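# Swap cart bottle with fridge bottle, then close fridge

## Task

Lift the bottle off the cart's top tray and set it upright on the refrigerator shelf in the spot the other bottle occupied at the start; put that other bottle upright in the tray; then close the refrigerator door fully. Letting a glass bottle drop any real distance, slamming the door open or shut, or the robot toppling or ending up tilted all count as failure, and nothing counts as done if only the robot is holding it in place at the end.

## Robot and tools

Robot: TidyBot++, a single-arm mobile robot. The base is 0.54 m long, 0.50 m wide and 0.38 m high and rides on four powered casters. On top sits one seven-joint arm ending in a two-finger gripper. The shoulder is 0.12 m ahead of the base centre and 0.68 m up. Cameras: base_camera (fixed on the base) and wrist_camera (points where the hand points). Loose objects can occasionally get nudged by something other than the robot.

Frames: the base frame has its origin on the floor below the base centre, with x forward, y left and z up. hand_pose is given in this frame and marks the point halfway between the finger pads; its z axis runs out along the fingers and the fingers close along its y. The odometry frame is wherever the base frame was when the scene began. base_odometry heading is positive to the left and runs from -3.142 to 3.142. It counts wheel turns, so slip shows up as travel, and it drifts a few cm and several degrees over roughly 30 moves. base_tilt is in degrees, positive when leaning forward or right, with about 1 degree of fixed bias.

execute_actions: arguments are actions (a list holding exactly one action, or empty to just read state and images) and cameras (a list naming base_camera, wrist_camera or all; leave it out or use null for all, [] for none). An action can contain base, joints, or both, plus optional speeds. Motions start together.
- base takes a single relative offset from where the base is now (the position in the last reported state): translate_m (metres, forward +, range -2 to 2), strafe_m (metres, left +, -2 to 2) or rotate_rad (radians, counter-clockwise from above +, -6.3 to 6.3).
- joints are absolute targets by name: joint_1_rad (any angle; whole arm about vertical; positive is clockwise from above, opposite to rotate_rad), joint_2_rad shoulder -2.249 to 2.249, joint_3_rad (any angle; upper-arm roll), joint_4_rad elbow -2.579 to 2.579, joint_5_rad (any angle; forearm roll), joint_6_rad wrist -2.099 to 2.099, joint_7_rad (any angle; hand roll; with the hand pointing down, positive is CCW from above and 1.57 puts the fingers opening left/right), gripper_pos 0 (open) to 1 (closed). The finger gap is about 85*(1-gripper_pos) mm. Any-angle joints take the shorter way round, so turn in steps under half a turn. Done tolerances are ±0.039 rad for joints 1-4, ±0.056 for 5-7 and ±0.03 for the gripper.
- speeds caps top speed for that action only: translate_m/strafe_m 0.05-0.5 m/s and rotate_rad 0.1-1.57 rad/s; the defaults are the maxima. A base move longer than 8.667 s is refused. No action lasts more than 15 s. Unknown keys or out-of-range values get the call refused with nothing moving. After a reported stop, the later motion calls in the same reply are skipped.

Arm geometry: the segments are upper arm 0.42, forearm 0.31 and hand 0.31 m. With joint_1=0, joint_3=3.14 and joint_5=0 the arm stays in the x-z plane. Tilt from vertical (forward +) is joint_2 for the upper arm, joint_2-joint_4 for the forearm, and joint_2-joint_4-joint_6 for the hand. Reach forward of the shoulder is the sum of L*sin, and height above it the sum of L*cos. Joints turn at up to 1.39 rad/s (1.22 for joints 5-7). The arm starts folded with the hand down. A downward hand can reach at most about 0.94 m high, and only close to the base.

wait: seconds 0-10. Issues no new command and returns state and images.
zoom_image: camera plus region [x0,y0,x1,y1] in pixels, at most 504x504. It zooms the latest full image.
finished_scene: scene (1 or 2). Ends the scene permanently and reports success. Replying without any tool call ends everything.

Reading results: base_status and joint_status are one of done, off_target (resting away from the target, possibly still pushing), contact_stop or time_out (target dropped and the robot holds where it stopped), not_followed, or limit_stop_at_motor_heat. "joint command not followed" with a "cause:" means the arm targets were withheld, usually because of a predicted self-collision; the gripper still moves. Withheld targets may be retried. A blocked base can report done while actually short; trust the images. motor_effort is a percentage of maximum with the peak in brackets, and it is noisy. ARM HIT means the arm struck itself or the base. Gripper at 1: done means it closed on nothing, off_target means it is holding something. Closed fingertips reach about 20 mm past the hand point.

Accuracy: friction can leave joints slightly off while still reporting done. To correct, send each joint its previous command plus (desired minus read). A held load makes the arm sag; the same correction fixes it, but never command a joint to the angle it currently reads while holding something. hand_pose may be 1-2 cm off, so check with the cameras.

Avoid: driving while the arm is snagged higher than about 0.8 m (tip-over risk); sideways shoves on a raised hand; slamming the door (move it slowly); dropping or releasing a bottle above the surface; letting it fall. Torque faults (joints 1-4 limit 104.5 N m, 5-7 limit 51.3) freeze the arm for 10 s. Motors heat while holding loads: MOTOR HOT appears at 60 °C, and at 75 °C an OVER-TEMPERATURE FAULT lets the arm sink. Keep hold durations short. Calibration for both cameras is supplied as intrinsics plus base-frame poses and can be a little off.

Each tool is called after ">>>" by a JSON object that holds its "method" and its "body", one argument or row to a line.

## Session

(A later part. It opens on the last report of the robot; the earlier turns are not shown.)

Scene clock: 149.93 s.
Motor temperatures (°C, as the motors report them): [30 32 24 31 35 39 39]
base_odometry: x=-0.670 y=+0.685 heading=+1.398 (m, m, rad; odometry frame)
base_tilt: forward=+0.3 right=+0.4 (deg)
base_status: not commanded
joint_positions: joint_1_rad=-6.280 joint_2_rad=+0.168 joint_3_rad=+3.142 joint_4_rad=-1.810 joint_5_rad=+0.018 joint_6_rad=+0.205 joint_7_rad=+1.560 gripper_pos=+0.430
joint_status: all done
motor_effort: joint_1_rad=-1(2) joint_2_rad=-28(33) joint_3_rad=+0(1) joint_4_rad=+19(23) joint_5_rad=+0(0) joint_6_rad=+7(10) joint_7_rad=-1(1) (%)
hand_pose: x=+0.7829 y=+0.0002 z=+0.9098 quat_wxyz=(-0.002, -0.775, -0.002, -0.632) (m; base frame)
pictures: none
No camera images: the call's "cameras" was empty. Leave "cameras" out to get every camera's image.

>>> {"method": "execute_actions", "body": {
  "actions": [
    {"joints":{"gripper_pos":0,"joint_4_rad":-1.8}}
  ],
  "cameras": ["wrist_camera"]
}}

>>> {"method": "execute_actions", "body": {
  "actions": [
    {"joints":{"joint_4_rad":-1.45,"joint_6_rad":-0.2}}
  ],
  "cameras": []
}}

>>> {"method": "execute_actions", "body": {
  "actions": [
    {"base":{"translate_m":-0.3}}
  ],
  "cameras": []
}}

>>> {"method": "execute_actions", "body": {
  "actions": [
    {"base":{"strafe_m":-0.27}}
  ]
}}

Scene clock: 164.53 s.
Motor temperatures (°C, as the motors report them): [30 32 24 31 35 39 39]
base_odometry: x=-0.670 y=+0.685 heading=+1.398 (m, m, rad; odometry frame)
base_tilt: forward=+0.3 right=+0.4 (deg)
base_status: not commanded
joint_positions: joint_1_rad=-6.280 joint_2_rad=+0.167 joint_3_rad=+3.142 joint_4_rad=-1.809 joint_5_rad=+0.018 joint_6_rad=+0.205 joint_7_rad=+1.560 gripper_pos=+0.000
joint_status: all done
motor_effort: joint_1_rad=-1(2) joint_2_rad=-29(34) joint_3_rad=+0(1) joint_4_rad=+21(25) joint_5_rad=+0(0) joint_6_rad=+8(12) joint_7_rad=-1(1) (%)
hand_pose: x=+0.7829 y=+0.0002 z=+0.9108 quat_wxyz=(-0.002, -0.774, -0.002, -0.633) (m; base frame)
pictures: wrist_camera
camera_calibration (this result's frames):
wrist_camera: T_world_to_cam=[[0.0504215, -0.998051, 0.0367572, -0.0688655], [-0.2097, -0.0465633, -0.976656, 1.10988], [0.976465, 0.0415365, -0.211639, -0.438601], [0, 0, 0, 1]] pos_world=[0.664492, 0.00116607, 0.993675]
Images, in order (width x height): wrist_camera 644x476.

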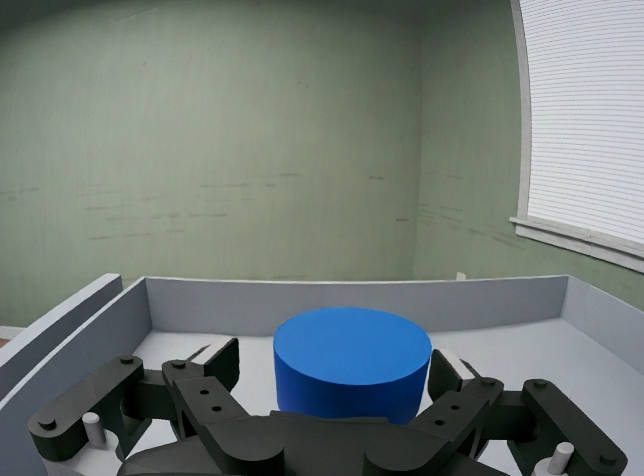

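Scene clock: 166.00 s.
Motor temperatures (°C, as the motors report them): [30 32 24 31 35 39 39]
base_odometry: x=-0.670 y=+0.685 heading=+1.398 (m, m, rad; odometry frame)
base_tilt: forward=+0.3 right=+0.4 (deg)
base_status: not commanded
joint_positions: joint_1_rad=-6.280 joint_2_rad=+0.167 joint_3_rad=+3.142 joint_4_rad=-1.468 joint_5_rad=+0.018 joint_6_rad=-0.168 joint_7_rad=+1.560 gripper_pos=+0.000
joint_status: all done
motor_effort: joint_1_rad=-1(1) joint_2_rad=-31(30) joint_3_rad=+0(0) joint_4_rad=+22(23) joint_5_rad=+0(0) joint_6_rad=+7(8) joint_7_rad=-1(1) (%)
hand_pose: x=+0.8055 y=-0.0020 z=+1.0052 quat_wxyz=(-0.004, -0.784, +0.000, -0.621) (m; base frame)
pictures: none
No camera images: the call's "cameras" was empty. Leave "cameras" out to get every camera's image.

Scene clock: 168.00 s.
Motor temperatures (°C, as the motors report them): [30 32 24 31 35 39 39]
base_odometry: x=-0.722 y=+0.389 heading=+1.398 (m, m, rad; odometry frame)
base_tilt: forward=+0.3 right=+0.4 (deg)
base_status: done
joint_positions: joint_1_rad=-6.280 joint_2_rad=+0.152 joint_3_rad=+3.142 joint_4_rad=-1.466 joint_5_rad=+0.018 joint_6_rad=-0.170 joint_7_rad=+1.560 gripper_pos=+0.000
joint_status: not commanded
motor_effort: joint_1_rad=-1(2) joint_2_rad=-29(36) joint_3_rad=+0(2) joint_4_rad=+22(23) joint_5_rad=-1(0) joint_6_rad=+8(8) joint_7_rad=-1(1) (%)
hand_pose: x=+0.8008 y=-0.0017 z=+1.0157 quat_wxyz=(-0.004, -0.780, +0.000, -0.626) (m; base frame)
pictures: none
No camera images: the call's "cameras" was empty. Leave "cameras" out to get every camera's image.

Scene clock: 169.83 s.
Motor temperatures (°C, as the motors report them): [30 32 24 31 35 39 39]
base_odometry: x=-0.456 y=+0.343 heading=+1.398 (m, m, rad; odometry frame)
base_tilt: forward=+0.3 right=+0.4 (deg)
base_status: done
joint_positions: joint_1_rad=-6.279 joint_2_rad=+0.152 joint_3_rad=+3.144 joint_4_rad=-1.465 joint_5_rad=+0.018 joint_6_rad=-0.171 joint_7_rad=+1.560 gripper_pos=+0.000
joint_status: not commanded
motor_effort: joint_1_rad=-1(2) joint_2_rad=-30(30) joint_3_rad=+0(3) joint_4_rad=+22(22) joint_5_rad=+0(0) joint_6_rad=+8(8) joint_7_rad=-1(1) (%)
hand_pose: x=+0.8008 y=-0.0037 z=+1.0157 quat_wxyz=(-0.005, -0.780, +0.001, -0.626) (m; base frame)
pictures: base_camera, wrist_camera
camera_calibration (this result's frames):
wrist_camera: T_world_to_cam=[[0.0418801, -0.998416, 0.037571, -0.0714762], [-0.227203, -0.0461357, -0.972754, 1.22593], [0.972947, 0.0322028, -0.228775, -0.413564], [0, 0, 0, 1]] pos_world=[0.683903, -0.00148611, 1.1006]
Images, in order (width x height): base_camera 644x364, wrist_camera 644x476.

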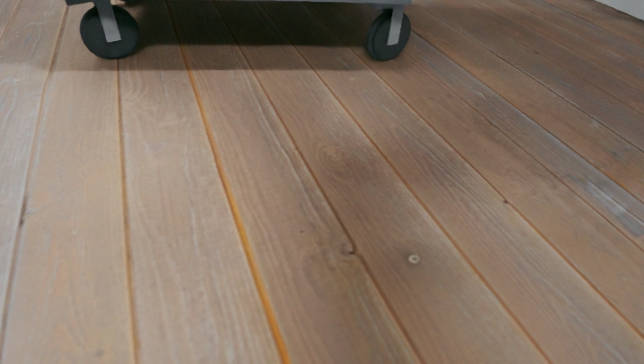

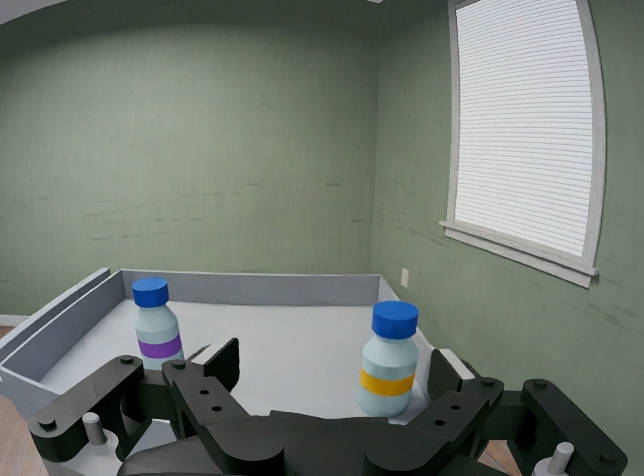

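>>> {"method": "execute_actions", "body": {
  "actions": [
    {"base":{"strafe_m":-0.07}}
  ],
  "cameras": []
}}

>>> {"method": "execute_actions", "body": {
  "actions": [
    {"base":{"translate_m":0.12},"speeds":{"translate_m":0.15},"joints":{"joint_4_rad":-1.65,"joint_6_rad":0.05}}
  ],
  "cameras": ["wrist_camera"]
}}

Scene clock: 179.73 s.
Motor temperatures (°C, as the motors report them): [30 32 24 31 35 39 39]
base_odometry: x=-0.387 y=+0.330 heading=+1.398 (m, m, rad; odometry frame)
base_tilt: forward=+0.3 right=+0.4 (deg)
base_status: done
joint_positions: joint_1_rad=-6.278 joint_2_rad=+0.152 joint_3_rad=+3.144 joint_4_rad=-1.465 joint_5_rad=+0.018 joint_6_rad=-0.171 joint_7_rad=+1.560 gripper_pos=+0.000
joint_status: not commanded
motor_effort: joint_1_rad=-2(5) joint_2_rad=-29(31) joint_3_rad=+0(3) joint_4_rad=+22(22) joint_5_rad=+0(1) joint_6_rad=+9(8) joint_7_rad=-1(1) (%)
hand_pose: x=+0.8009 y=-0.0045 z=+1.0157 quat_wxyz=(-0.006, -0.780, +0.001, -0.626) (m; base frame)
pictures: none
No camera images: the call's "cameras" was empty. Leave "cameras" out to get every camera's image.

Scene clock: 181.20 s.
Motor temperatures (°C, as the motors report them): [30 32 24 31 35 39 39]
base_odometry: x=-0.366 y=+0.449 heading=+1.397 (m, m, rad; odometry frame)
base_tilt: forward=+0.3 right=+0.4 (deg)
base_status: done
joint_positions: joint_1_rad=-6.278 joint_2_rad=+0.152 joint_3_rad=+3.144 joint_4_rad=-1.634 joint_5_rad=+0.018 joint_6_rad=+0.019 joint_7_rad=+1.560 gripper_pos=+0.000
joint_status: all done
motor_effort: joint_1_rad=-1(2) joint_2_rad=-29(33) joint_3_rad=+0(0) joint_4_rad=+22(22) joint_5_rad=-1(1) joint_6_rad=+9(9) joint_7_rad=-1(1) (%)
hand_pose: x=+0.7951 y=-0.0034 z=+0.9698 quat_wxyz=(-0.005, -0.773, +0.000, -0.634) (m; base frame)
pictures: wrist_camera
camera_calibration (this result's frames):
wrist_camera: T_world_to_cam=[[0.043331, -0.998328, 0.0382608, -0.0709986], [-0.206372, -0.0464149, -0.977372, 1.16793], [0.977514, 0.0344546, -0.208038, -0.442213], [0, 0, 0, 1]] pos_world=[0.676373, -0.00143431, 1.05222]
Images, in order (width x height): wrist_camera 644x476.

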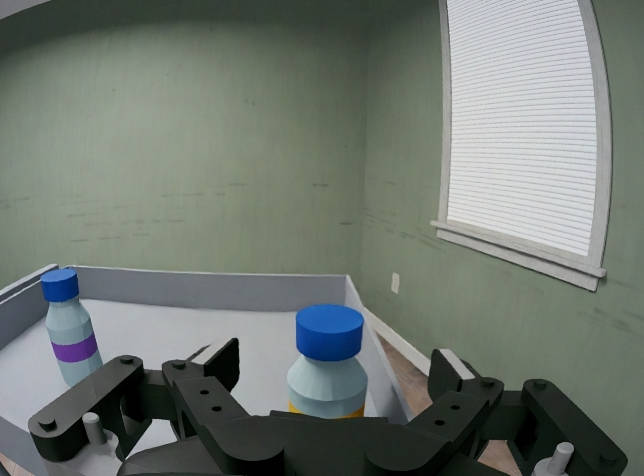

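>>> {"method": "execute_actions", "body": {
  "actions": [
    {"base":{"strafe_m":0.012},"joints":{"joint_4_rad":-1.83,"joint_6_rad":0.2}}
  ],
  "cameras": ["wrist_camera"]
}}

>>> {"method": "execute_actions", "body": {
  "actions": [
    {"base":{"translate_m":0.09},"speeds":{"translate_m":0.06}}
  ]
}}

Scene clock: 187.07 s.
Motor temperatures (°C, as the motors report them): [30 32 24 31 35 39 39]
base_odometry: x=-0.377 y=+0.451 heading=+1.397 (m, m, rad; odometry frame)
base_tilt: forward=+0.3 right=+0.4 (deg)
base_status: done
joint_positions: joint_1_rad=-6.280 joint_2_rad=+0.152 joint_3_rad=+3.142 joint_4_rad=-1.816 joint_5_rad=+0.018 joint_6_rad=+0.167 joint_7_rad=+1.560 gripper_pos=+0.000
joint_status: all done
motor_effort: joint_1_rad=-1(4) joint_2_rad=-28(30) joint_3_rad=+0(2) joint_4_rad=+20(22) joint_5_rad=+0(0) joint_6_rad=+8(9) joint_7_rad=-1(1) (%)
hand_pose: x=+0.7757 y=-0.0001 z=+0.9052 quat_wxyz=(-0.002, -0.784, -0.002, -0.621) (m; base frame)
pictures: wrist_camera
camera_calibration (this result's frames):
wrist_camera: T_world_to_cam=[[0.050733, -0.998084, 0.0354062, -0.0675839], [-0.238848, -0.0465486, -0.969941, 1.11942], [0.969731, 0.0407513, -0.240752, -0.401139], [0, 0, 0, 1]] pos_world=[0.659798, 0.00100017, 0.991593]
Images, in order (width x height): wrist_camera 644x476.

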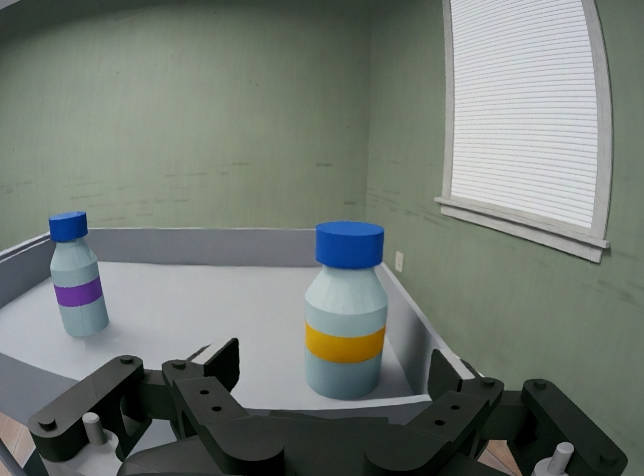

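Scene clock: 189.07 s.
Motor temperatures (°C, as the motors report them): [30 32 24 31 35 39 39]
base_odometry: x=-0.362 y=+0.540 heading=+1.397 (m, m, rad; odometry frame)
base_tilt: forward=+0.3 right=+0.4 (deg)
base_status: done
joint_positions: joint_1_rad=-6.280 joint_2_rad=+0.152 joint_3_rad=+3.142 joint_4_rad=-1.816 joint_5_rad=+0.018 joint_6_rad=+0.168 joint_7_rad=+1.560 gripper_pos=+0.000
joint_status: not commanded
motor_effort: joint_1_rad=-1(3) joint_2_rad=-29(32) joint_3_rad=+0(2) joint_4_rad=+21(21) joint_5_rad=+0(0) joint_6_rad=+10(9) joint_7_rad=-1(1) (%)
hand_pose: x=+0.7757 y=-0.0001 z=+0.9055 quat_wxyz=(-0.002, -0.783, -0.002, -0.622) (m; base frame)
pictures: base_camera, wrist_camera
camera_calibration (this result's frames):
wrist_camera: T_world_to_cam=[[0.0507139, -0.998084, 0.0354595, -0.0676239], [-0.237739, -0.0465492, -0.970213, 1.11912], [0.970004, 0.0407732, -0.239645, -0.402326], [0, 0, 0, 1]] pos_world=[0.659747, 0.00100418, 0.991771]
Images, in order (width x height): base_camera 644x364, wrist_camera 644x476.

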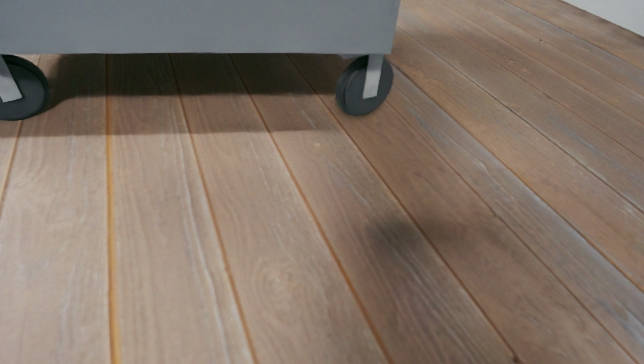

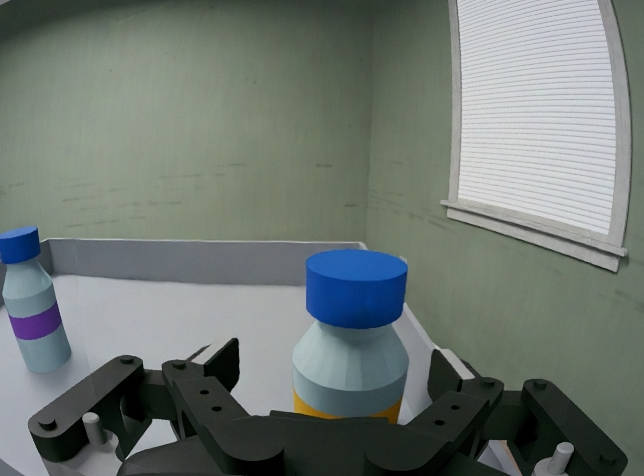

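>>> {"method": "execute_actions", "body": {
  "actions": [
    {"base":{"strafe_m":-0.008},"joints":{"joint_6_rad":0.25}}
  ],
  "cameras": []
}}

>>> {"method": "execute_actions", "body": {
  "actions": [
    {"base":{"translate_m":0.075},"speeds":{"translate_m":0.06}}
  ]
}}

Scene clock: 193.17 s.
Motor temperatures (°C, as the motors report them): [30 32 24 31 35 39 39]
base_odometry: x=-0.354 y=+0.538 heading=+1.398 (m, m, rad; odometry frame)
base_tilt: forward=+0.3 right=+0.4 (deg)
base_status: done
joint_positions: joint_1_rad=-6.280 joint_2_rad=+0.152 joint_3_rad=+3.142 joint_4_rad=-1.816 joint_5_rad=+0.018 joint_6_rad=+0.223 joint_7_rad=+1.560 gripper_pos=+0.000
joint_status: all done
motor_effort: joint_1_rad=-1(5) joint_2_rad=-27(30) joint_3_rad=+0(3) joint_4_rad=+20(22) joint_5_rad=-1(0) joint_6_rad=+7(9) joint_7_rad=-1(1) (%)
hand_pose: x=+0.7791 y=+0.0003 z=+0.9221 quat_wxyz=(-0.002, -0.766, -0.002, -0.643) (m; base frame)
pictures: none
No camera images: the call's "cameras" was empty. Leave "cameras" out to get every camera's image.

Scene clock: 194.90 s.
Motor temperatures (°C, as the motors report them): [30 32 24 31 35 39 39]
base_odometry: x=-0.341 y=+0.612 heading=+1.397 (m, m, rad; odometry frame)
base_tilt: forward=+0.3 right=+0.4 (deg)
base_status: done
joint_positions: joint_1_rad=-6.280 joint_2_rad=+0.152 joint_3_rad=+3.142 joint_4_rad=-1.816 joint_5_rad=+0.018 joint_6_rad=+0.223 joint_7_rad=+1.560 gripper_pos=+0.000
joint_status: not commanded
motor_effort: joint_1_rad=-1(1) joint_2_rad=-28(32) joint_3_rad=+0(2) joint_4_rad=+21(21) joint_5_rad=+0(1) joint_6_rad=+8(8) joint_7_rad=-1(1) (%)
hand_pose: x=+0.7791 y=+0.0003 z=+0.9222 quat_wxyz=(-0.002, -0.766, -0.002, -0.643) (m; base frame)
pictures: base_camera, wrist_camera
camera_calibration (this result's frames):
wrist_camera: T_world_to_cam=[[0.0497328, -0.998039, 0.0380182, -0.0696152], [-0.184161, -0.0465762, -0.981792, 1.105], [0.981637, 0.0418258, -0.186117, -0.460035], [0, 0, 0, 1]] pos_world=[0.658547, 0.00122926, 1.0019]
Images, in order (width x height): base_camera 644x364, wrist_camera 644x476.

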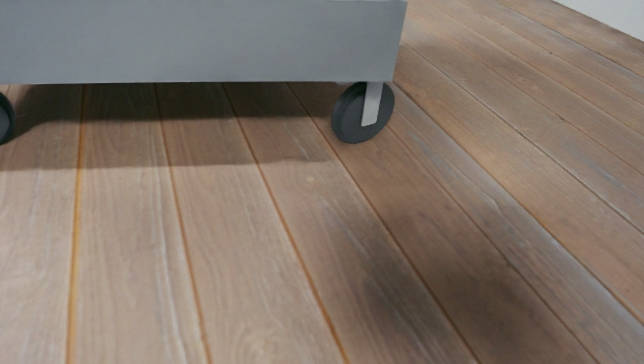

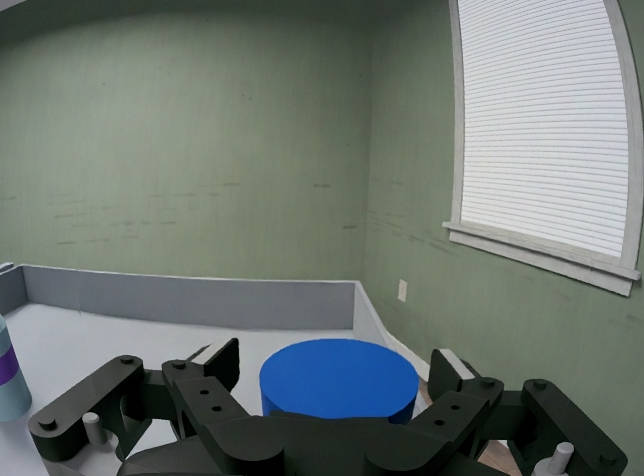

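Now on the cap; lower a bit to the neck.

>>> {"method": "execute_actions", "body": {
  "actions": [
    {"joints":{"joint_4_rad":-1.875}}
  ],
  "cameras": ["wrist_camera"]
}}

>>> {"method": "execute_actions", "body": {
  "actions": [
    {"joints":{"gripper_pos":1}}
  ],
  "cameras": ["wrist_camera"]
}}

Scene clock: 198.80 s.
Motor temperatures (°C, as the motors report them): [30 32 24 31 35 39 39]
base_odometry: x=-0.341 y=+0.612 heading=+1.397 (m, m, rad; odometry frame)
base_tilt: forward=+0.3 right=+0.4 (deg)
base_status: not commanded
joint_positions: joint_1_rad=-6.280 joint_2_rad=+0.152 joint_3_rad=+3.142 joint_4_rad=-1.861 joint_5_rad=+0.018 joint_6_rad=+0.223 joint_7_rad=+1.560 gripper_pos=+0.000
joint_status: all done
motor_effort: joint_1_rad=-1(1) joint_2_rad=-28(29) joint_3_rad=+0(0) joint_4_rad=+20(22) joint_5_rad=+0(1) joint_6_rad=+8(8) joint_7_rad=-1(1) (%)
hand_pose: x=+0.7706 y=+0.0003 z=+0.8956 quat_wxyz=(-0.002, -0.780, -0.002, -0.626) (m; base frame)
pictures: wrist_camera
camera_calibration (this result's frames):
wrist_camera: T_world_to_cam=[[0.051381, -0.998045, 0.0355876, -0.0672481], [-0.228045, -0.0464184, -0.972544, 1.10286], [0.972294, 0.0418546, -0.229984, -0.410174], [0, 0, 0, 1]] pos_world=[0.653767, 0.00124412, 0.98064]
Images, in order (width x height): wrist_camera 644x476.

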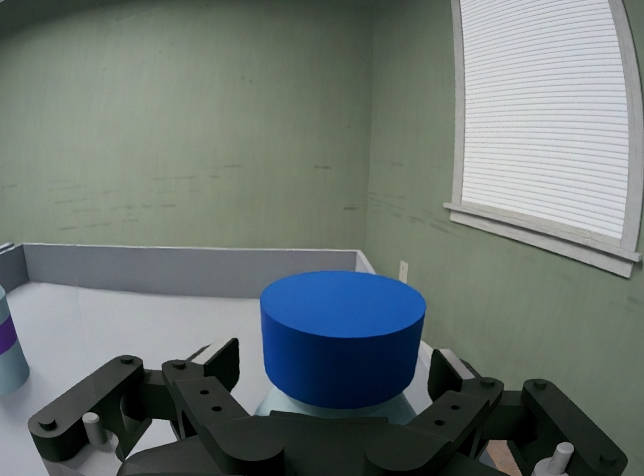

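Scene clock: 199.90 s.
Motor temperatures (°C, as the motors report them): [30 32 24 31 35 39 39]
base_odometry: x=-0.341 y=+0.612 heading=+1.397 (m, m, rad; odometry frame)
base_tilt: forward=+0.3 right=+0.4 (deg)
base_status: not commanded
joint_positions: joint_1_rad=-6.280 joint_2_rad=+0.148 joint_3_rad=+3.143 joint_4_rad=-1.863 joint_5_rad=+0.018 joint_6_rad=+0.237 joint_7_rad=+1.560 gripper_pos=+0.441
joint_status: gripper_pos off_target (ended at +0.441, target +1.000)
motor_effort: joint_1_rad=-1(4) joint_2_rad=-27(35) joint_3_rad=+0(3) joint_4_rad=+20(26) joint_5_rad=-1(1) joint_6_rad=+6(12) joint_7_rad=-2(2) (%)
hand_pose: x=+0.7703 y=+0.0000 z=+0.9009 quat_wxyz=(-0.002, -0.775, -0.002, -0.632) (m; base frame)
pictures: wrist_camera
camera_calibration (this result's frames):
wrist_camera: T_world_to_cam=[[0.0505119, -0.99806, 0.0363994, -0.0677441], [-0.21294, -0.0463705, -0.975964, 1.09944], [0.975759, 0.0415469, -0.214869, -0.424931], [0, 0, 0, 1]] pos_world=[0.652166, 0.00102344, 0.984175]
Images, in order (width x height): wrist_camera 644x476.

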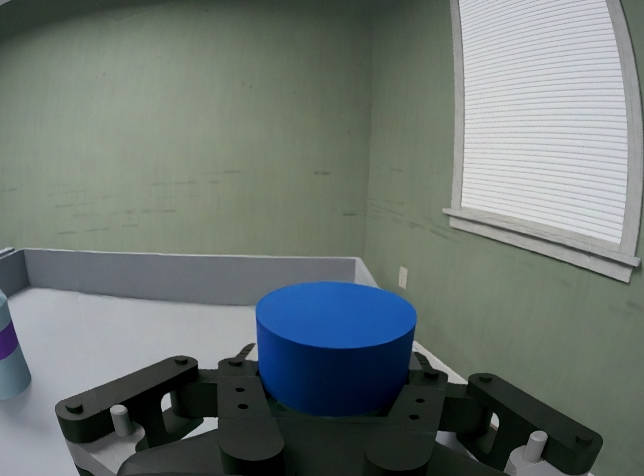

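>>> {"method": "execute_actions", "body": {
  "actions": [
    {"joints":{"joint_4_rad":-1.2,"joint_6_rad":-0.4}}
  ],
  "cameras": ["wrist_camera"]
}}

>>> {"method": "execute_actions", "body": {
  "actions": [
    {"base":{"translate_m":-0.3},"speeds":{"translate_m":0.3}}
  ],
  "cameras": []
}}

>>> {"method": "execute_actions", "body": {
  "actions": [
    {"base":{"strafe_m":0.75},"speeds":{"strafe_m":0.35}}
  ],
  "cameras": []
}}

>>> {"method": "execute_actions", "body": {
  "actions": [
    {"base":{"translate_m":0.22},"speeds":{"translate_m":0.3}}
  ]
}}

>>> {"method": "execute_actions", "body": {
  "actions": [
    {"base":{"rotate_rad":2.05},"speeds":{"rotate_rad":0.8}}
  ]
}}

Scene clock: 222.30 s.
Motor temperatures (°C, as the motors report them): [30 32 24 31 35 39 39]
base_odometry: x=-0.341 y=+0.612 heading=+1.397 (m, m, rad; odometry frame)
base_tilt: forward=+0.3 right=+0.4 (deg)
base_status: not commanded
joint_positions: joint_1_rad=-6.280 joint_2_rad=+0.172 joint_3_rad=+3.143 joint_4_rad=-1.247 joint_5_rad=+0.018 joint_6_rad=-0.393 joint_7_rad=+1.560 gripper_pos=+0.441
joint_status: joint_4_rad off_target (ended at -1.247, target -1.200); the others done
motor_effort: joint_1_rad=-1(2) joint_2_rad=-36(39) joint_3_rad=+0(1) joint_4_rad=+27(28) joint_5_rad=+0(1) joint_6_rad=+12(14) joint_7_rad=-1(2) (%)
hand_pose: x=+0.8041 y=-0.0035 z=+1.0696 quat_wxyz=(-0.006, -0.787, +0.002, -0.617) (m; base frame)
pictures: wrist_camera
camera_calibration (this result's frames):
wrist_camera: T_world_to_cam=[[0.0407703, -0.998514, 0.0361709, -0.0710939], [-0.249997, -0.0452438, -0.967189, 1.29152], [0.967388, 0.03039, -0.25147, -0.375701], [0, 0, 0, 1]] pos_world=[0.689223, -0.00113743, 1.15724]
Images, in order (width x height): wrist_camera 644x476.

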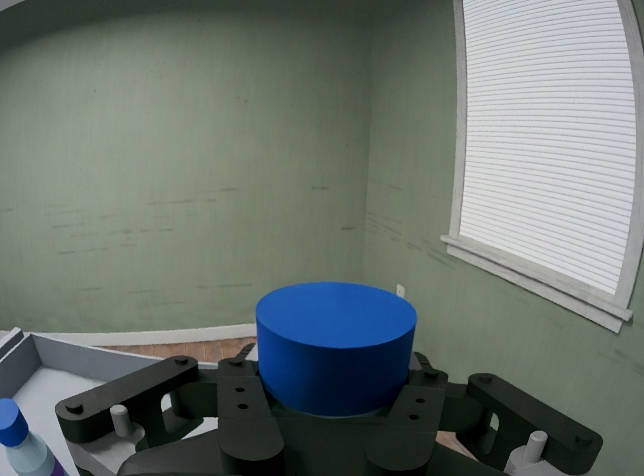

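Scene clock: 224.33 s.
Motor temperatures (°C, as the motors report them): [30 32 24 32 35 39 39]
base_odometry: x=-0.393 y=+0.317 heading=+1.397 (m, m, rad; odometry frame)
base_tilt: forward=+0.3 right=+0.4 (deg)
base_status: done
joint_positions: joint_1_rad=-6.280 joint_2_rad=+0.181 joint_3_rad=+3.142 joint_4_rad=-1.245 joint_5_rad=+0.018 joint_6_rad=-0.397 joint_7_rad=+1.560 gripper_pos=+0.441
joint_status: not commanded
motor_effort: joint_1_rad=-2(2) joint_2_rad=-36(41) joint_3_rad=+0(3) joint_4_rad=+27(28) joint_5_rad=+0(0) joint_6_rad=+11(12) joint_7_rad=-1(1) (%)
hand_pose: x=+0.8072 y=-0.0034 z=+1.0633 quat_wxyz=(-0.006, -0.790, +0.001, -0.612) (m; base frame)
pictures: none
No camera images: the call's "cameras" was empty. Leave "cameras" out to get every camera's image.

Scene clock: 227.57 s.
Motor temperatures (°C, as the motors report them): [30 32 24 32 35 39 39]
base_odometry: x=-1.132 y=+0.446 heading=+1.398 (m, m, rad; odometry frame)
base_tilt: forward=+0.3 right=+0.4 (deg)
base_status: done
joint_positions: joint_1_rad=-6.281 joint_2_rad=+0.181 joint_3_rad=+3.141 joint_4_rad=-1.245 joint_5_rad=+0.018 joint_6_rad=-0.397 joint_7_rad=+1.560 gripper_pos=+0.441
joint_status: not commanded
motor_effort: joint_1_rad=-1(4) joint_2_rad=-37(39) joint_3_rad=+1(3) joint_4_rad=+27(28) joint_5_rad=+0(1) joint_6_rad=+12(11) joint_7_rad=-1(1) (%)
hand_pose: x=+0.8071 y=-0.0017 z=+1.0632 quat_wxyz=(-0.005, -0.791, +0.001, -0.612) (m; base frame)
pictures: none
No camera images: the call's "cameras" was empty. Leave "cameras" out to get every camera's image.

Scene clock: 229.30 s.
Motor temperatures (°C, as the motors report them): [30 32 24 32 35 39 39]
base_odometry: x=-1.094 y=+0.663 heading=+1.398 (m, m, rad; odometry frame)
base_tilt: forward=+0.3 right=+0.4 (deg)
base_status: done
joint_positions: joint_1_rad=-6.281 joint_2_rad=+0.182 joint_3_rad=+3.141 joint_4_rad=-1.245 joint_5_rad=+0.018 joint_6_rad=-0.398 joint_7_rad=+1.560 gripper_pos=+0.441
joint_status: not commanded
motor_effort: joint_1_rad=-1(3) joint_2_rad=-38(41) joint_3_rad=+0(2) joint_4_rad=+27(28) joint_5_rad=+0(1) joint_6_rad=+11(12) joint_7_rad=-1(1) (%)
hand_pose: x=+0.8077 y=-0.0018 z=+1.0620 quat_wxyz=(-0.005, -0.791, +0.001, -0.612) (m; base frame)
pictures: base_camera, wrist_camera
camera_calibration (this result's frames):
wrist_camera: T_world_to_cam=[[0.0439715, -0.998419, 0.0350041, -0.0705168], [-0.26311, -0.0453745, -0.963698, 1.29207], [0.963763, 0.0331654, -0.264689, -0.364145], [0, 0, 0, 1]] pos_world=[0.694006, 0.000298492, 1.15125]
Images, in order (width x height): base_camera 644x364, wrist_camera 644x476.

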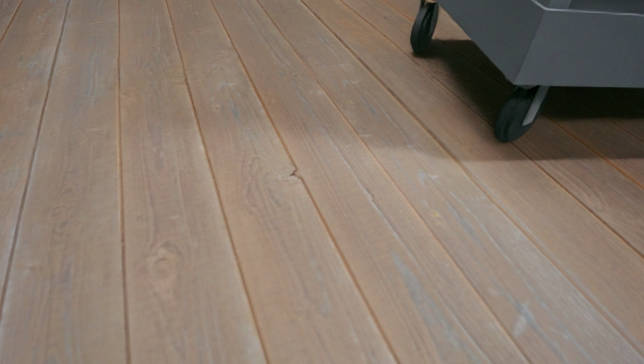

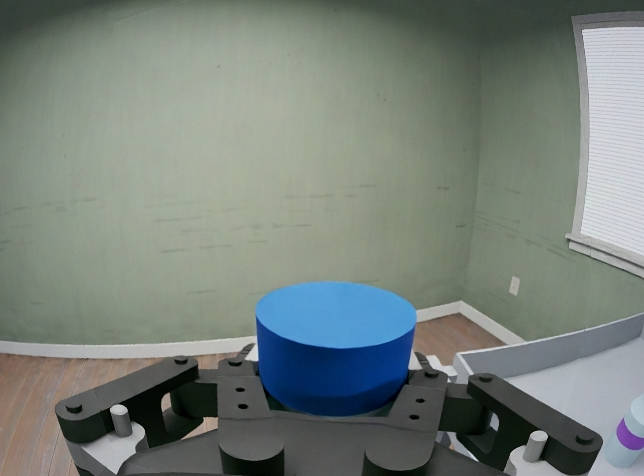

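Scene clock: 232.83 s.
Motor temperatures (°C, as the motors report them): [30 32 24 32 35 39 39]
base_odometry: x=-1.094 y=+0.663 heading=-2.836 (m, m, rad; odometry frame)
base_tilt: forward=+0.3 right=+0.4 (deg)
base_status: done
joint_positions: joint_1_rad=-6.288 joint_2_rad=+0.182 joint_3_rad=+3.136 joint_4_rad=-1.245 joint_5_rad=+0.018 joint_6_rad=-0.398 joint_7_rad=+1.560 gripper_pos=+0.441
joint_status: not commanded
motor_effort: joint_1_rad=-2(6) joint_2_rad=-37(39) joint_3_rad=-1(4) joint_4_rad=+27(27) joint_5_rad=+0(1) joint_6_rad=+10(12) joint_7_rad=-1(1) (%)
hand_pose: x=+0.8076 y=+0.0059 z=+1.0621 quat_wxyz=(-0.001, -0.791, -0.004, -0.612) (m; base frame)
pictures: base_camera, wrist_camera
camera_calibration (this result's frames):
wrist_camera: T_world_to_cam=[[0.0556699, -0.997874, 0.0339004, -0.0711053], [-0.262568, -0.0473894, -0.963749, 1.29203], [0.963306, 0.0447506, -0.264648, -0.364057], [0, 0, 0, 1]] pos_world=[0.693904, 0.00656643, 1.15126]
Images, in order (width x height): base_camera 644x364, wrist_camera 644x476.

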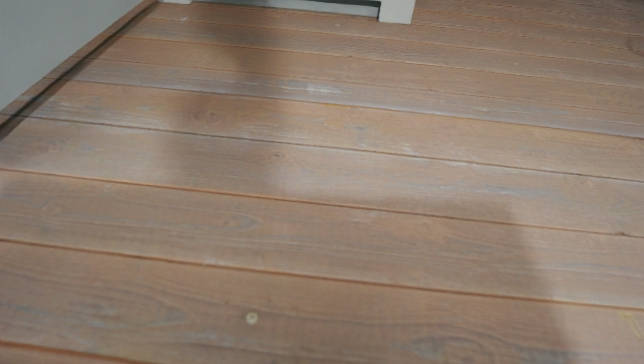

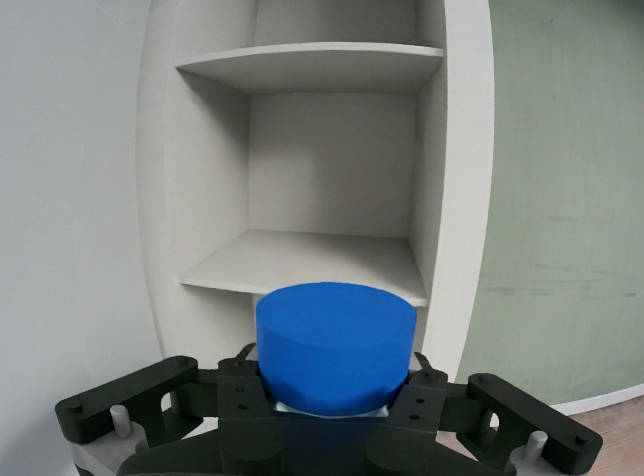

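>>> {"method": "execute_actions", "body": {
  "actions": [
    {"base":{"translate_m":-0.15},"speeds":{"translate_m":0.3}}
  ],
  "cameras": []
}}

>>> {"method": "execute_actions", "body": {
  "actions": [
    {"base":{"strafe_m":0.12},"joints":{"joint_2_rad":1.75,"joint_4_rad":-0.7,"joint_6_rad":0.79}}
  ],
  "cameras": []
}}

>>> {"method": "execute_actions", "body": {
  "actions": [
    {"base":{"rotate_rad":0.04}}
  ]
}}

Scene clock: 240.80 s.
Motor temperatures (°C, as the motors report them): [30 32 24 32 35 39 39]
base_odometry: x=-0.951 y=+0.708 heading=-2.835 (m, m, rad; odometry frame)
base_tilt: forward=+0.3 right=+0.4 (deg)
base_status: done
joint_positions: joint_1_rad=-6.288 joint_2_rad=+0.178 joint_3_rad=+3.136 joint_4_rad=-1.244 joint_5_rad=+0.018 joint_6_rad=-0.399 joint_7_rad=+1.560 gripper_pos=+0.441
joint_status: not commanded
motor_effort: joint_1_rad=-1(2) joint_2_rad=-36(42) joint_3_rad=+0(1) joint_4_rad=+27(28) joint_5_rad=-1(0) joint_6_rad=+12(13) joint_7_rad=-1(1) (%)
hand_pose: x=+0.8060 y=+0.0059 z=+1.0652 quat_wxyz=(-0.001, -0.790, -0.004, -0.613) (m; base frame)
pictures: none
No camera images: the call's "cameras" was empty. Leave "cameras" out to get every camera's image.

Scene clock: 243.73 s.
Motor temperatures (°C, as the motors report them): [30 32 24 32 35 39 39]
base_odometry: x=-0.914 y=+0.594 heading=-2.835 (m, m, rad; odometry frame)
base_tilt: forward=+0.3 right=+0.4 (deg)
base_status: done
joint_positions: joint_1_rad=-6.291 joint_2_rad=+1.777 joint_3_rad=+3.135 joint_4_rad=-0.743 joint_5_rad=+0.018 joint_6_rad=+0.731 joint_7_rad=+1.560 gripper_pos=+0.441
joint_status: joint_4_rad off_target (ended at -0.743, target -0.700); joint_6_rad off_target (ended at +0.731, target +0.790); the others done
motor_effort: joint_1_rad=-1(3) joint_2_rad=-65(74) joint_3_rad=-1(3) joint_4_rad=+19(28) joint_5_rad=+0(0) joint_6_rad=+13(13) joint_7_rad=-1(1) (%)
hand_pose: x=+1.0178 y=+0.0138 z=+0.2729 quat_wxyz=(+0.009, -0.780, -0.005, -0.626) (m; base frame)
pictures: none
No camera images: the call's "cameras" was empty. Leave "cameras" out to get every camera's image.

Scene clock: 244.70 s.
Motor temperatures (°C, as the motors report them): [30 32 24 32 35 39 39]
base_odometry: x=-0.914 y=+0.593 heading=-2.795 (m, m, rad; odometry frame)
base_tilt: forward=+0.3 right=+0.4 (deg)
base_status: done
joint_positions: joint_1_rad=-6.292 joint_2_rad=+1.777 joint_3_rad=+3.135 joint_4_rad=-0.743 joint_5_rad=+0.018 joint_6_rad=+0.732 joint_7_rad=+1.560 gripper_pos=+0.441
joint_status: not commanded
motor_effort: joint_1_rad=-2(7) joint_2_rad=-65(66) joint_3_rad=-1(3) joint_4_rad=+19(20) joint_5_rad=+0(1) joint_6_rad=+12(12) joint_7_rad=-1(1) (%)
hand_pose: x=+1.0178 y=+0.0145 z=+0.2730 quat_wxyz=(+0.009, -0.780, -0.005, -0.626) (m; base frame)
pictures: base_camera, wrist_camera
camera_calibration (this result's frames):
wrist_camera: T_world_to_cam=[[0.0691241, -0.99734, 0.0231345, -0.0582823], [-0.225897, -0.0382357, -0.973401, 0.552352], [0.971696, 0.0620595, -0.227939, -0.79454], [0, 0, 0, 1]] pos_world=[0.900855, 0.0123011, 0.357902]
Images, in order (width x height): base_camera 644x364, wrist_camera 644x476.

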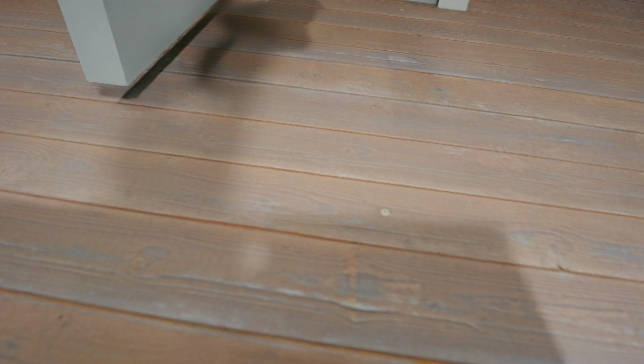

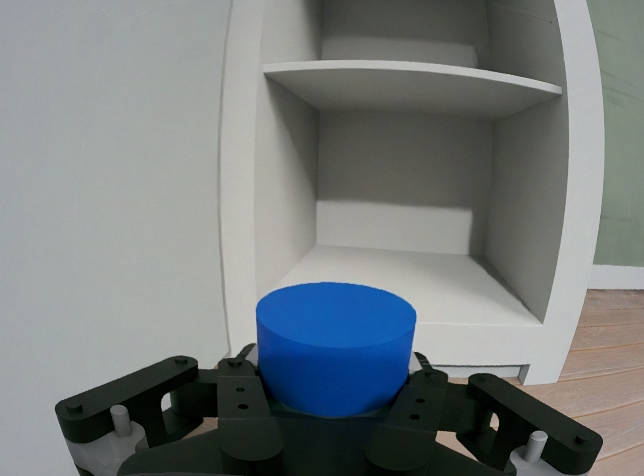

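>>> {"method": "execute_actions", "body": {
  "actions": [
    {"base":{"strafe_m":-0.065}}
  ],
  "cameras": []
}}

>>> {"method": "execute_actions", "body": {
  "actions": [
    {"base":{"translate_m":0.4},"speeds":{"translate_m":0.2}}
  ]
}}

>>> {"method": "execute_actions", "body": {
  "actions": [
    {"base":{"translate_m":0.26},"speeds":{"translate_m":0.15}}
  ]
}}

Scene clock: 252.23 s.
Motor temperatures (°C, as the motors report them): [30 32 24 32 35 40 39]
base_odometry: x=-0.936 y=+0.655 heading=-2.794 (m, m, rad; odometry frame)
base_tilt: forward=+0.3 right=+0.4 (deg)
base_status: done
joint_positions: joint_1_rad=-6.278 joint_2_rad=+1.777 joint_3_rad=+3.135 joint_4_rad=-0.743 joint_5_rad=+0.018 joint_6_rad=+0.732 joint_7_rad=+1.560 gripper_pos=+0.441
joint_status: not commanded
motor_effort: joint_1_rad=-1(4) joint_2_rad=-65(65) joint_3_rad=+0(2) joint_4_rad=+19(19) joint_5_rad=+0(1) joint_6_rad=+12(11) joint_7_rad=-1(1) (%)
hand_pose: x=+1.0179 y=+0.0014 z=+0.2730 quat_wxyz=(+0.004, -0.780, +0.000, -0.626) (m; base frame)
pictures: none
No camera images: the call's "cameras" was empty. Leave "cameras" out to get every camera's image.

Scene clock: 255.00 s.
Motor temperatures (°C, as the motors report them): [30 33 24 32 35 40 39]
base_odometry: x=-1.313 y=+0.519 heading=-2.794 (m, m, rad; odometry frame)
base_tilt: forward=+0.3 right=+0.4 (deg)
base_status: done
joint_positions: joint_1_rad=-6.278 joint_2_rad=+1.779 joint_3_rad=+3.135 joint_4_rad=-0.737 joint_5_rad=+0.018 joint_6_rad=+0.732 joint_7_rad=+1.560 gripper_pos=+0.441
joint_status: not commanded
motor_effort: joint_1_rad=-1(3) joint_2_rad=-65(66) joint_3_rad=-1(1) joint_4_rad=+19(21) joint_5_rad=+0(1) joint_6_rad=+13(12) joint_7_rad=-1(1) (%)
hand_pose: x=+1.0188 y=+0.0016 z=+0.2738 quat_wxyz=(+0.004, -0.779, +0.000, -0.628) (m; base frame)
pictures: base_camera, wrist_camera
camera_calibration (this result's frames):
wrist_camera: T_world_to_cam=[[0.0546787, -0.998231, 0.0233439, -0.0566063], [-0.223056, -0.0349995, -0.974177, 0.550162], [0.973271, 0.0480597, -0.224576, -0.797005], [0, 0, 0, 1]] pos_world=[0.901515, 0.00105307, 0.358289]
Images, in order (width x height): base_camera 644x364, wrist_camera 644x476.

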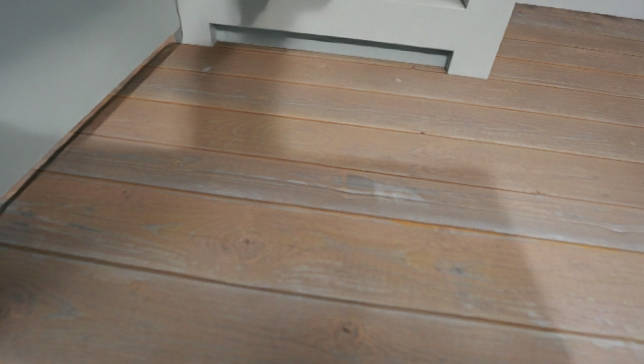

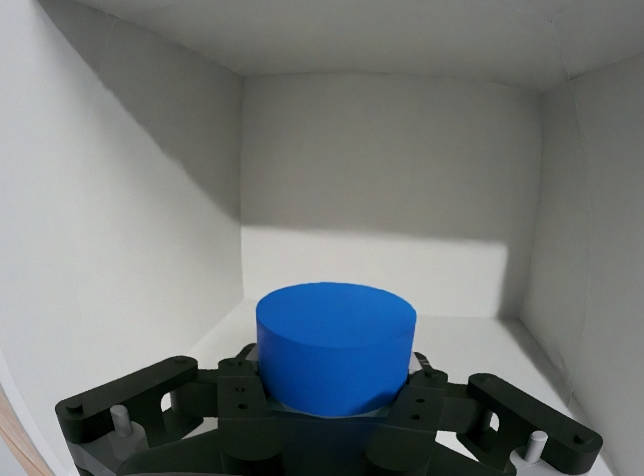

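Scene clock: 257.40 s.
Motor temperatures (°C, as the motors report them): [30 33 24 32 35 40 39]
base_odometry: x=-1.558 y=+0.430 heading=-2.794 (m, m, rad; odometry frame)
base_tilt: forward=+0.3 right=+0.4 (deg)
base_status: done
joint_positions: joint_1_rad=-6.278 joint_2_rad=+1.781 joint_3_rad=+3.135 joint_4_rad=-0.736 joint_5_rad=+0.018 joint_6_rad=+0.732 joint_7_rad=+1.560 gripper_pos=+0.441
joint_status: not commanded
motor_effort: joint_1_rad=-1(5) joint_2_rad=-65(66) joint_3_rad=-1(2) joint_4_rad=+20(20) joint_5_rad=+0(1) joint_6_rad=+11(12) joint_7_rad=-1(1) (%)
hand_pose: x=+1.0187 y=+0.0016 z=+0.2733 quat_wxyz=(+0.004, -0.778, +0.000, -0.628) (m; base frame)
pictures: base_camera, wrist_camera
camera_calibration (this result's frames):
wrist_camera: T_world_to_cam=[[0.0546743, -0.998231, 0.0233575, -0.0565851], [-0.222837, -0.035001, -0.974227, 0.549455], [0.973321, 0.0480603, -0.224357, -0.797145], [0, 0, 0, 1]] pos_world=[0.901411, 0.00105744, 0.357771]
Images, in order (width x height): base_camera 644x364, wrist_camera 644x476.

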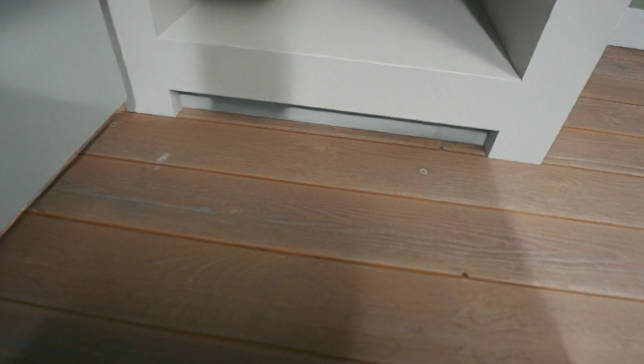

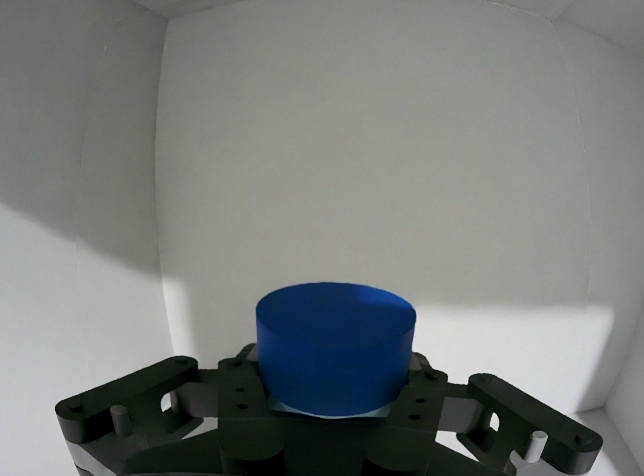

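Good position. Lower.

>>> {"method": "execute_actions", "body": {
  "actions": [
    {"base":{"translate_m":0.025},"speeds":{"translate_m":0.05},"joints":{"joint_2_rad":1.8,"joint_6_rad":0.83}}
  ],
  "cameras": []
}}

>>> {"method": "execute_actions", "body": {
  "actions": [
    {"joints":{"joint_2_rad":1.83}}
  ],
  "cameras": []
}}

Scene clock: 264.43 s.
Motor temperatures (°C, as the motors report them): [30 33 24 32 35 40 39]
base_odometry: x=-1.581 y=+0.422 heading=-2.795 (m, m, rad; odometry frame)
base_tilt: forward=+0.3 right=+0.4 (deg)
base_status: done
joint_positions: joint_1_rad=-6.278 joint_2_rad=+1.827 joint_3_rad=+3.135 joint_4_rad=-0.734 joint_5_rad=+0.018 joint_6_rad=+0.773 joint_7_rad=+1.560 gripper_pos=+0.441
joint_status: joint_6_rad off_target (ended at +0.773, target +0.830); the others done
motor_effort: joint_1_rad=-1(5) joint_2_rad=-62(65) joint_3_rad=-1(2) joint_4_rad=+18(20) joint_5_rad=-1(2) joint_6_rad=+11(12) joint_7_rad=-1(1) (%)
hand_pose: x=+1.0025 y=+0.0017 z=+0.2455 quat_wxyz=(+0.005, -0.780, +0.000, -0.626) (m; base frame)
pictures: none
No camera images: the call's "cameras" was empty. Leave "cameras" out to get every camera's image.

Scene clock: 265.13 s.
Motor temperatures (°C, as the motors report them): [30 33 24 32 35 40 39]
base_odometry: x=-1.581 y=+0.422 heading=-2.795 (m, m, rad; odometry frame)
base_tilt: forward=+0.3 right=+0.4 (deg)
base_status: not commanded
joint_positions: joint_1_rad=-6.278 joint_2_rad=+1.842 joint_3_rad=+3.135 joint_4_rad=-0.734 joint_5_rad=+0.018 joint_6_rad=+0.780 joint_7_rad=+1.560 gripper_pos=+0.441
joint_status: all done
motor_effort: joint_1_rad=-1(0) joint_2_rad=-61(64) joint_3_rad=-1(1) joint_4_rad=+18(19) joint_5_rad=+0(0) joint_6_rad=+11(12) joint_7_rad=-1(1) (%)
hand_pose: x=+0.9964 y=+0.0018 z=+0.2344 quat_wxyz=(+0.005, -0.782, +0.000, -0.623) (m; base frame)
pictures: none
No camera images: the call's "cameras" was empty. Leave "cameras" out to get every camera's image.

>>> {"method": "execute_actions", "body": {
  "actions": [
    {"joints":{"joint_2_rad":1.87}}
  ],
  "cameras": []
}}

>>> {"method": "execute_actions", "body": {
  "actions": [
    {"joints":{"gripper_pos":0,"joint_2_rad":1.84,"joint_6_rad":0.79,"joint_4_rad":-0.72}}
  ],
  "cameras": ["wrist_camera"]
}}

>>> {"method": "execute_actions", "body": {
  "actions": [
    {"base":{"translate_m":-0.15},"speeds":{"translate_m":0.1}}
  ],
  "cameras": ["wrist_camera"]
}}

Scene clock: 271.87 s.
Motor temperatures (°C, as the motors report them): [30 33 24 32 35 40 39]
base_odometry: x=-1.581 y=+0.422 heading=-2.795 (m, m, rad; odometry frame)
base_tilt: forward=+0.3 right=+0.4 (deg)
base_status: not commanded
joint_positions: joint_1_rad=-6.278 joint_2_rad=+1.853 joint_3_rad=+3.135 joint_4_rad=-0.725 joint_5_rad=+0.018 joint_6_rad=+0.795 joint_7_rad=+1.560 gripper_pos=+0.441
joint_status: all done
motor_effort: joint_1_rad=-1(1) joint_2_rad=-56(61) joint_3_rad=-1(1) joint_4_rad=+15(17) joint_5_rad=+0(1) joint_6_rad=+8(11) joint_7_rad=-1(1) (%)
hand_pose: x=+0.9956 y=+0.0018 z=+0.2339 quat_wxyz=(+0.005, -0.778, +0.000, -0.628) (m; base frame)
pictures: none
No camera images: the call's "cameras" was empty. Leave "cameras" out to get every camera's image.

Scene clock: 272.97 s.
Motor temperatures (°C, as the motors report them): [30 33 24 32 35 40 39]
base_odometry: x=-1.581 y=+0.422 heading=-2.795 (m, m, rad; odometry frame)
base_tilt: forward=+0.3 right=+0.4 (deg)
base_status: not commanded
joint_positions: joint_1_rad=-6.278 joint_2_rad=+1.852 joint_3_rad=+3.135 joint_4_rad=-0.725 joint_5_rad=+0.018 joint_6_rad=+0.795 joint_7_rad=+1.560 gripper_pos=+0.000
joint_status: all done
motor_effort: joint_1_rad=-1(0) joint_2_rad=-54(60) joint_3_rad=-1(1) joint_4_rad=+14(17) joint_5_rad=+0(0) joint_6_rad=+8(10) joint_7_rad=-1(1) (%)
hand_pose: x=+0.9960 y=+0.0018 z=+0.2346 quat_wxyz=(+0.005, -0.778, +0.000, -0.629) (m; base frame)
pictures: wrist_camera
camera_calibration (this result's frames):
wrist_camera: T_world_to_cam=[[0.0547708, -0.99824, 0.0227203, -0.0541781], [-0.220179, -0.0342687, -0.974857, 0.504175], [0.973921, 0.0483912, -0.221669, -0.784944], [0, 0, 0, 1]] pos_world=[0.878449, 0.00117905, 0.318732]
Images, in order (width x height): wrist_camera 644x476.

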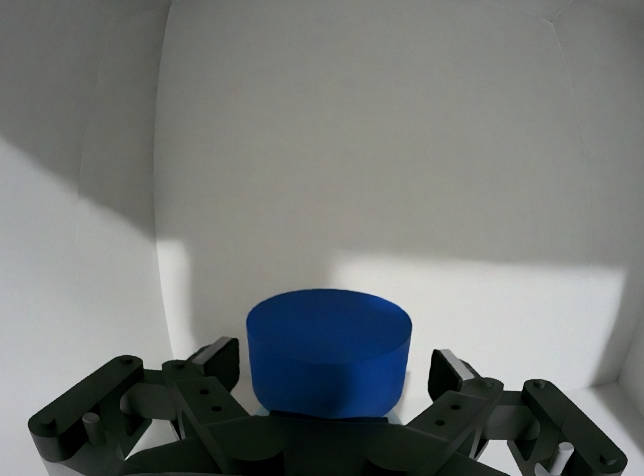

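Scene clock: 275.03 s.
Motor temperatures (°C, as the motors report them): [30 33 24 32 35 40 39]
base_odometry: x=-1.440 y=+0.473 heading=-2.795 (m, m, rad; odometry frame)
base_tilt: forward=+0.3 right=+0.4 (deg)
base_status: done
joint_positions: joint_1_rad=-6.278 joint_2_rad=+1.851 joint_3_rad=+3.135 joint_4_rad=-0.725 joint_5_rad=+0.018 joint_6_rad=+0.795 joint_7_rad=+1.560 gripper_pos=+0.000
joint_status: not commanded
motor_effort: joint_1_rad=-1(4) joint_2_rad=-54(57) joint_3_rad=-1(2) joint_4_rad=+14(15) joint_5_rad=+0(0) joint_6_rad=+9(8) joint_7_rad=-1(1) (%)
hand_pose: x=+0.9961 y=+0.0018 z=+0.2349 quat_wxyz=(+0.005, -0.778, +0.000, -0.629) (m; base frame)
pictures: wrist_camera
camera_calibration (this result's frames):
wrist_camera: T_world_to_cam=[[0.0547634, -0.99824, 0.0227388, -0.0541898], [-0.219876, -0.0342701, -0.974926, 0.504186], [0.97399, 0.0483905, -0.221366, -0.785159], [0, 0, 0, 1]] pos_world=[0.878562, 0.00117826, 0.318969]
Images, in order (width x height): wrist_camera 644x476.

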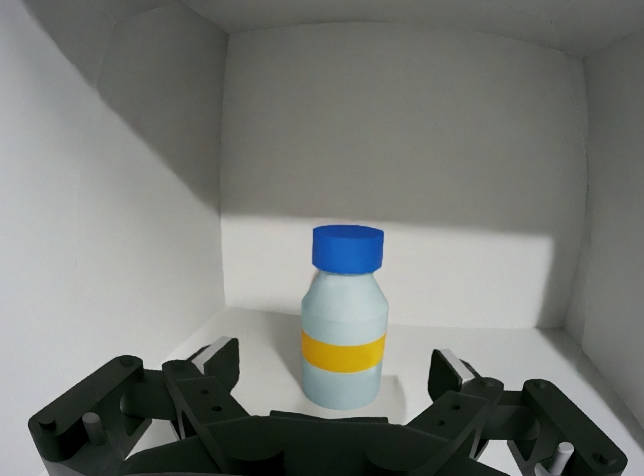

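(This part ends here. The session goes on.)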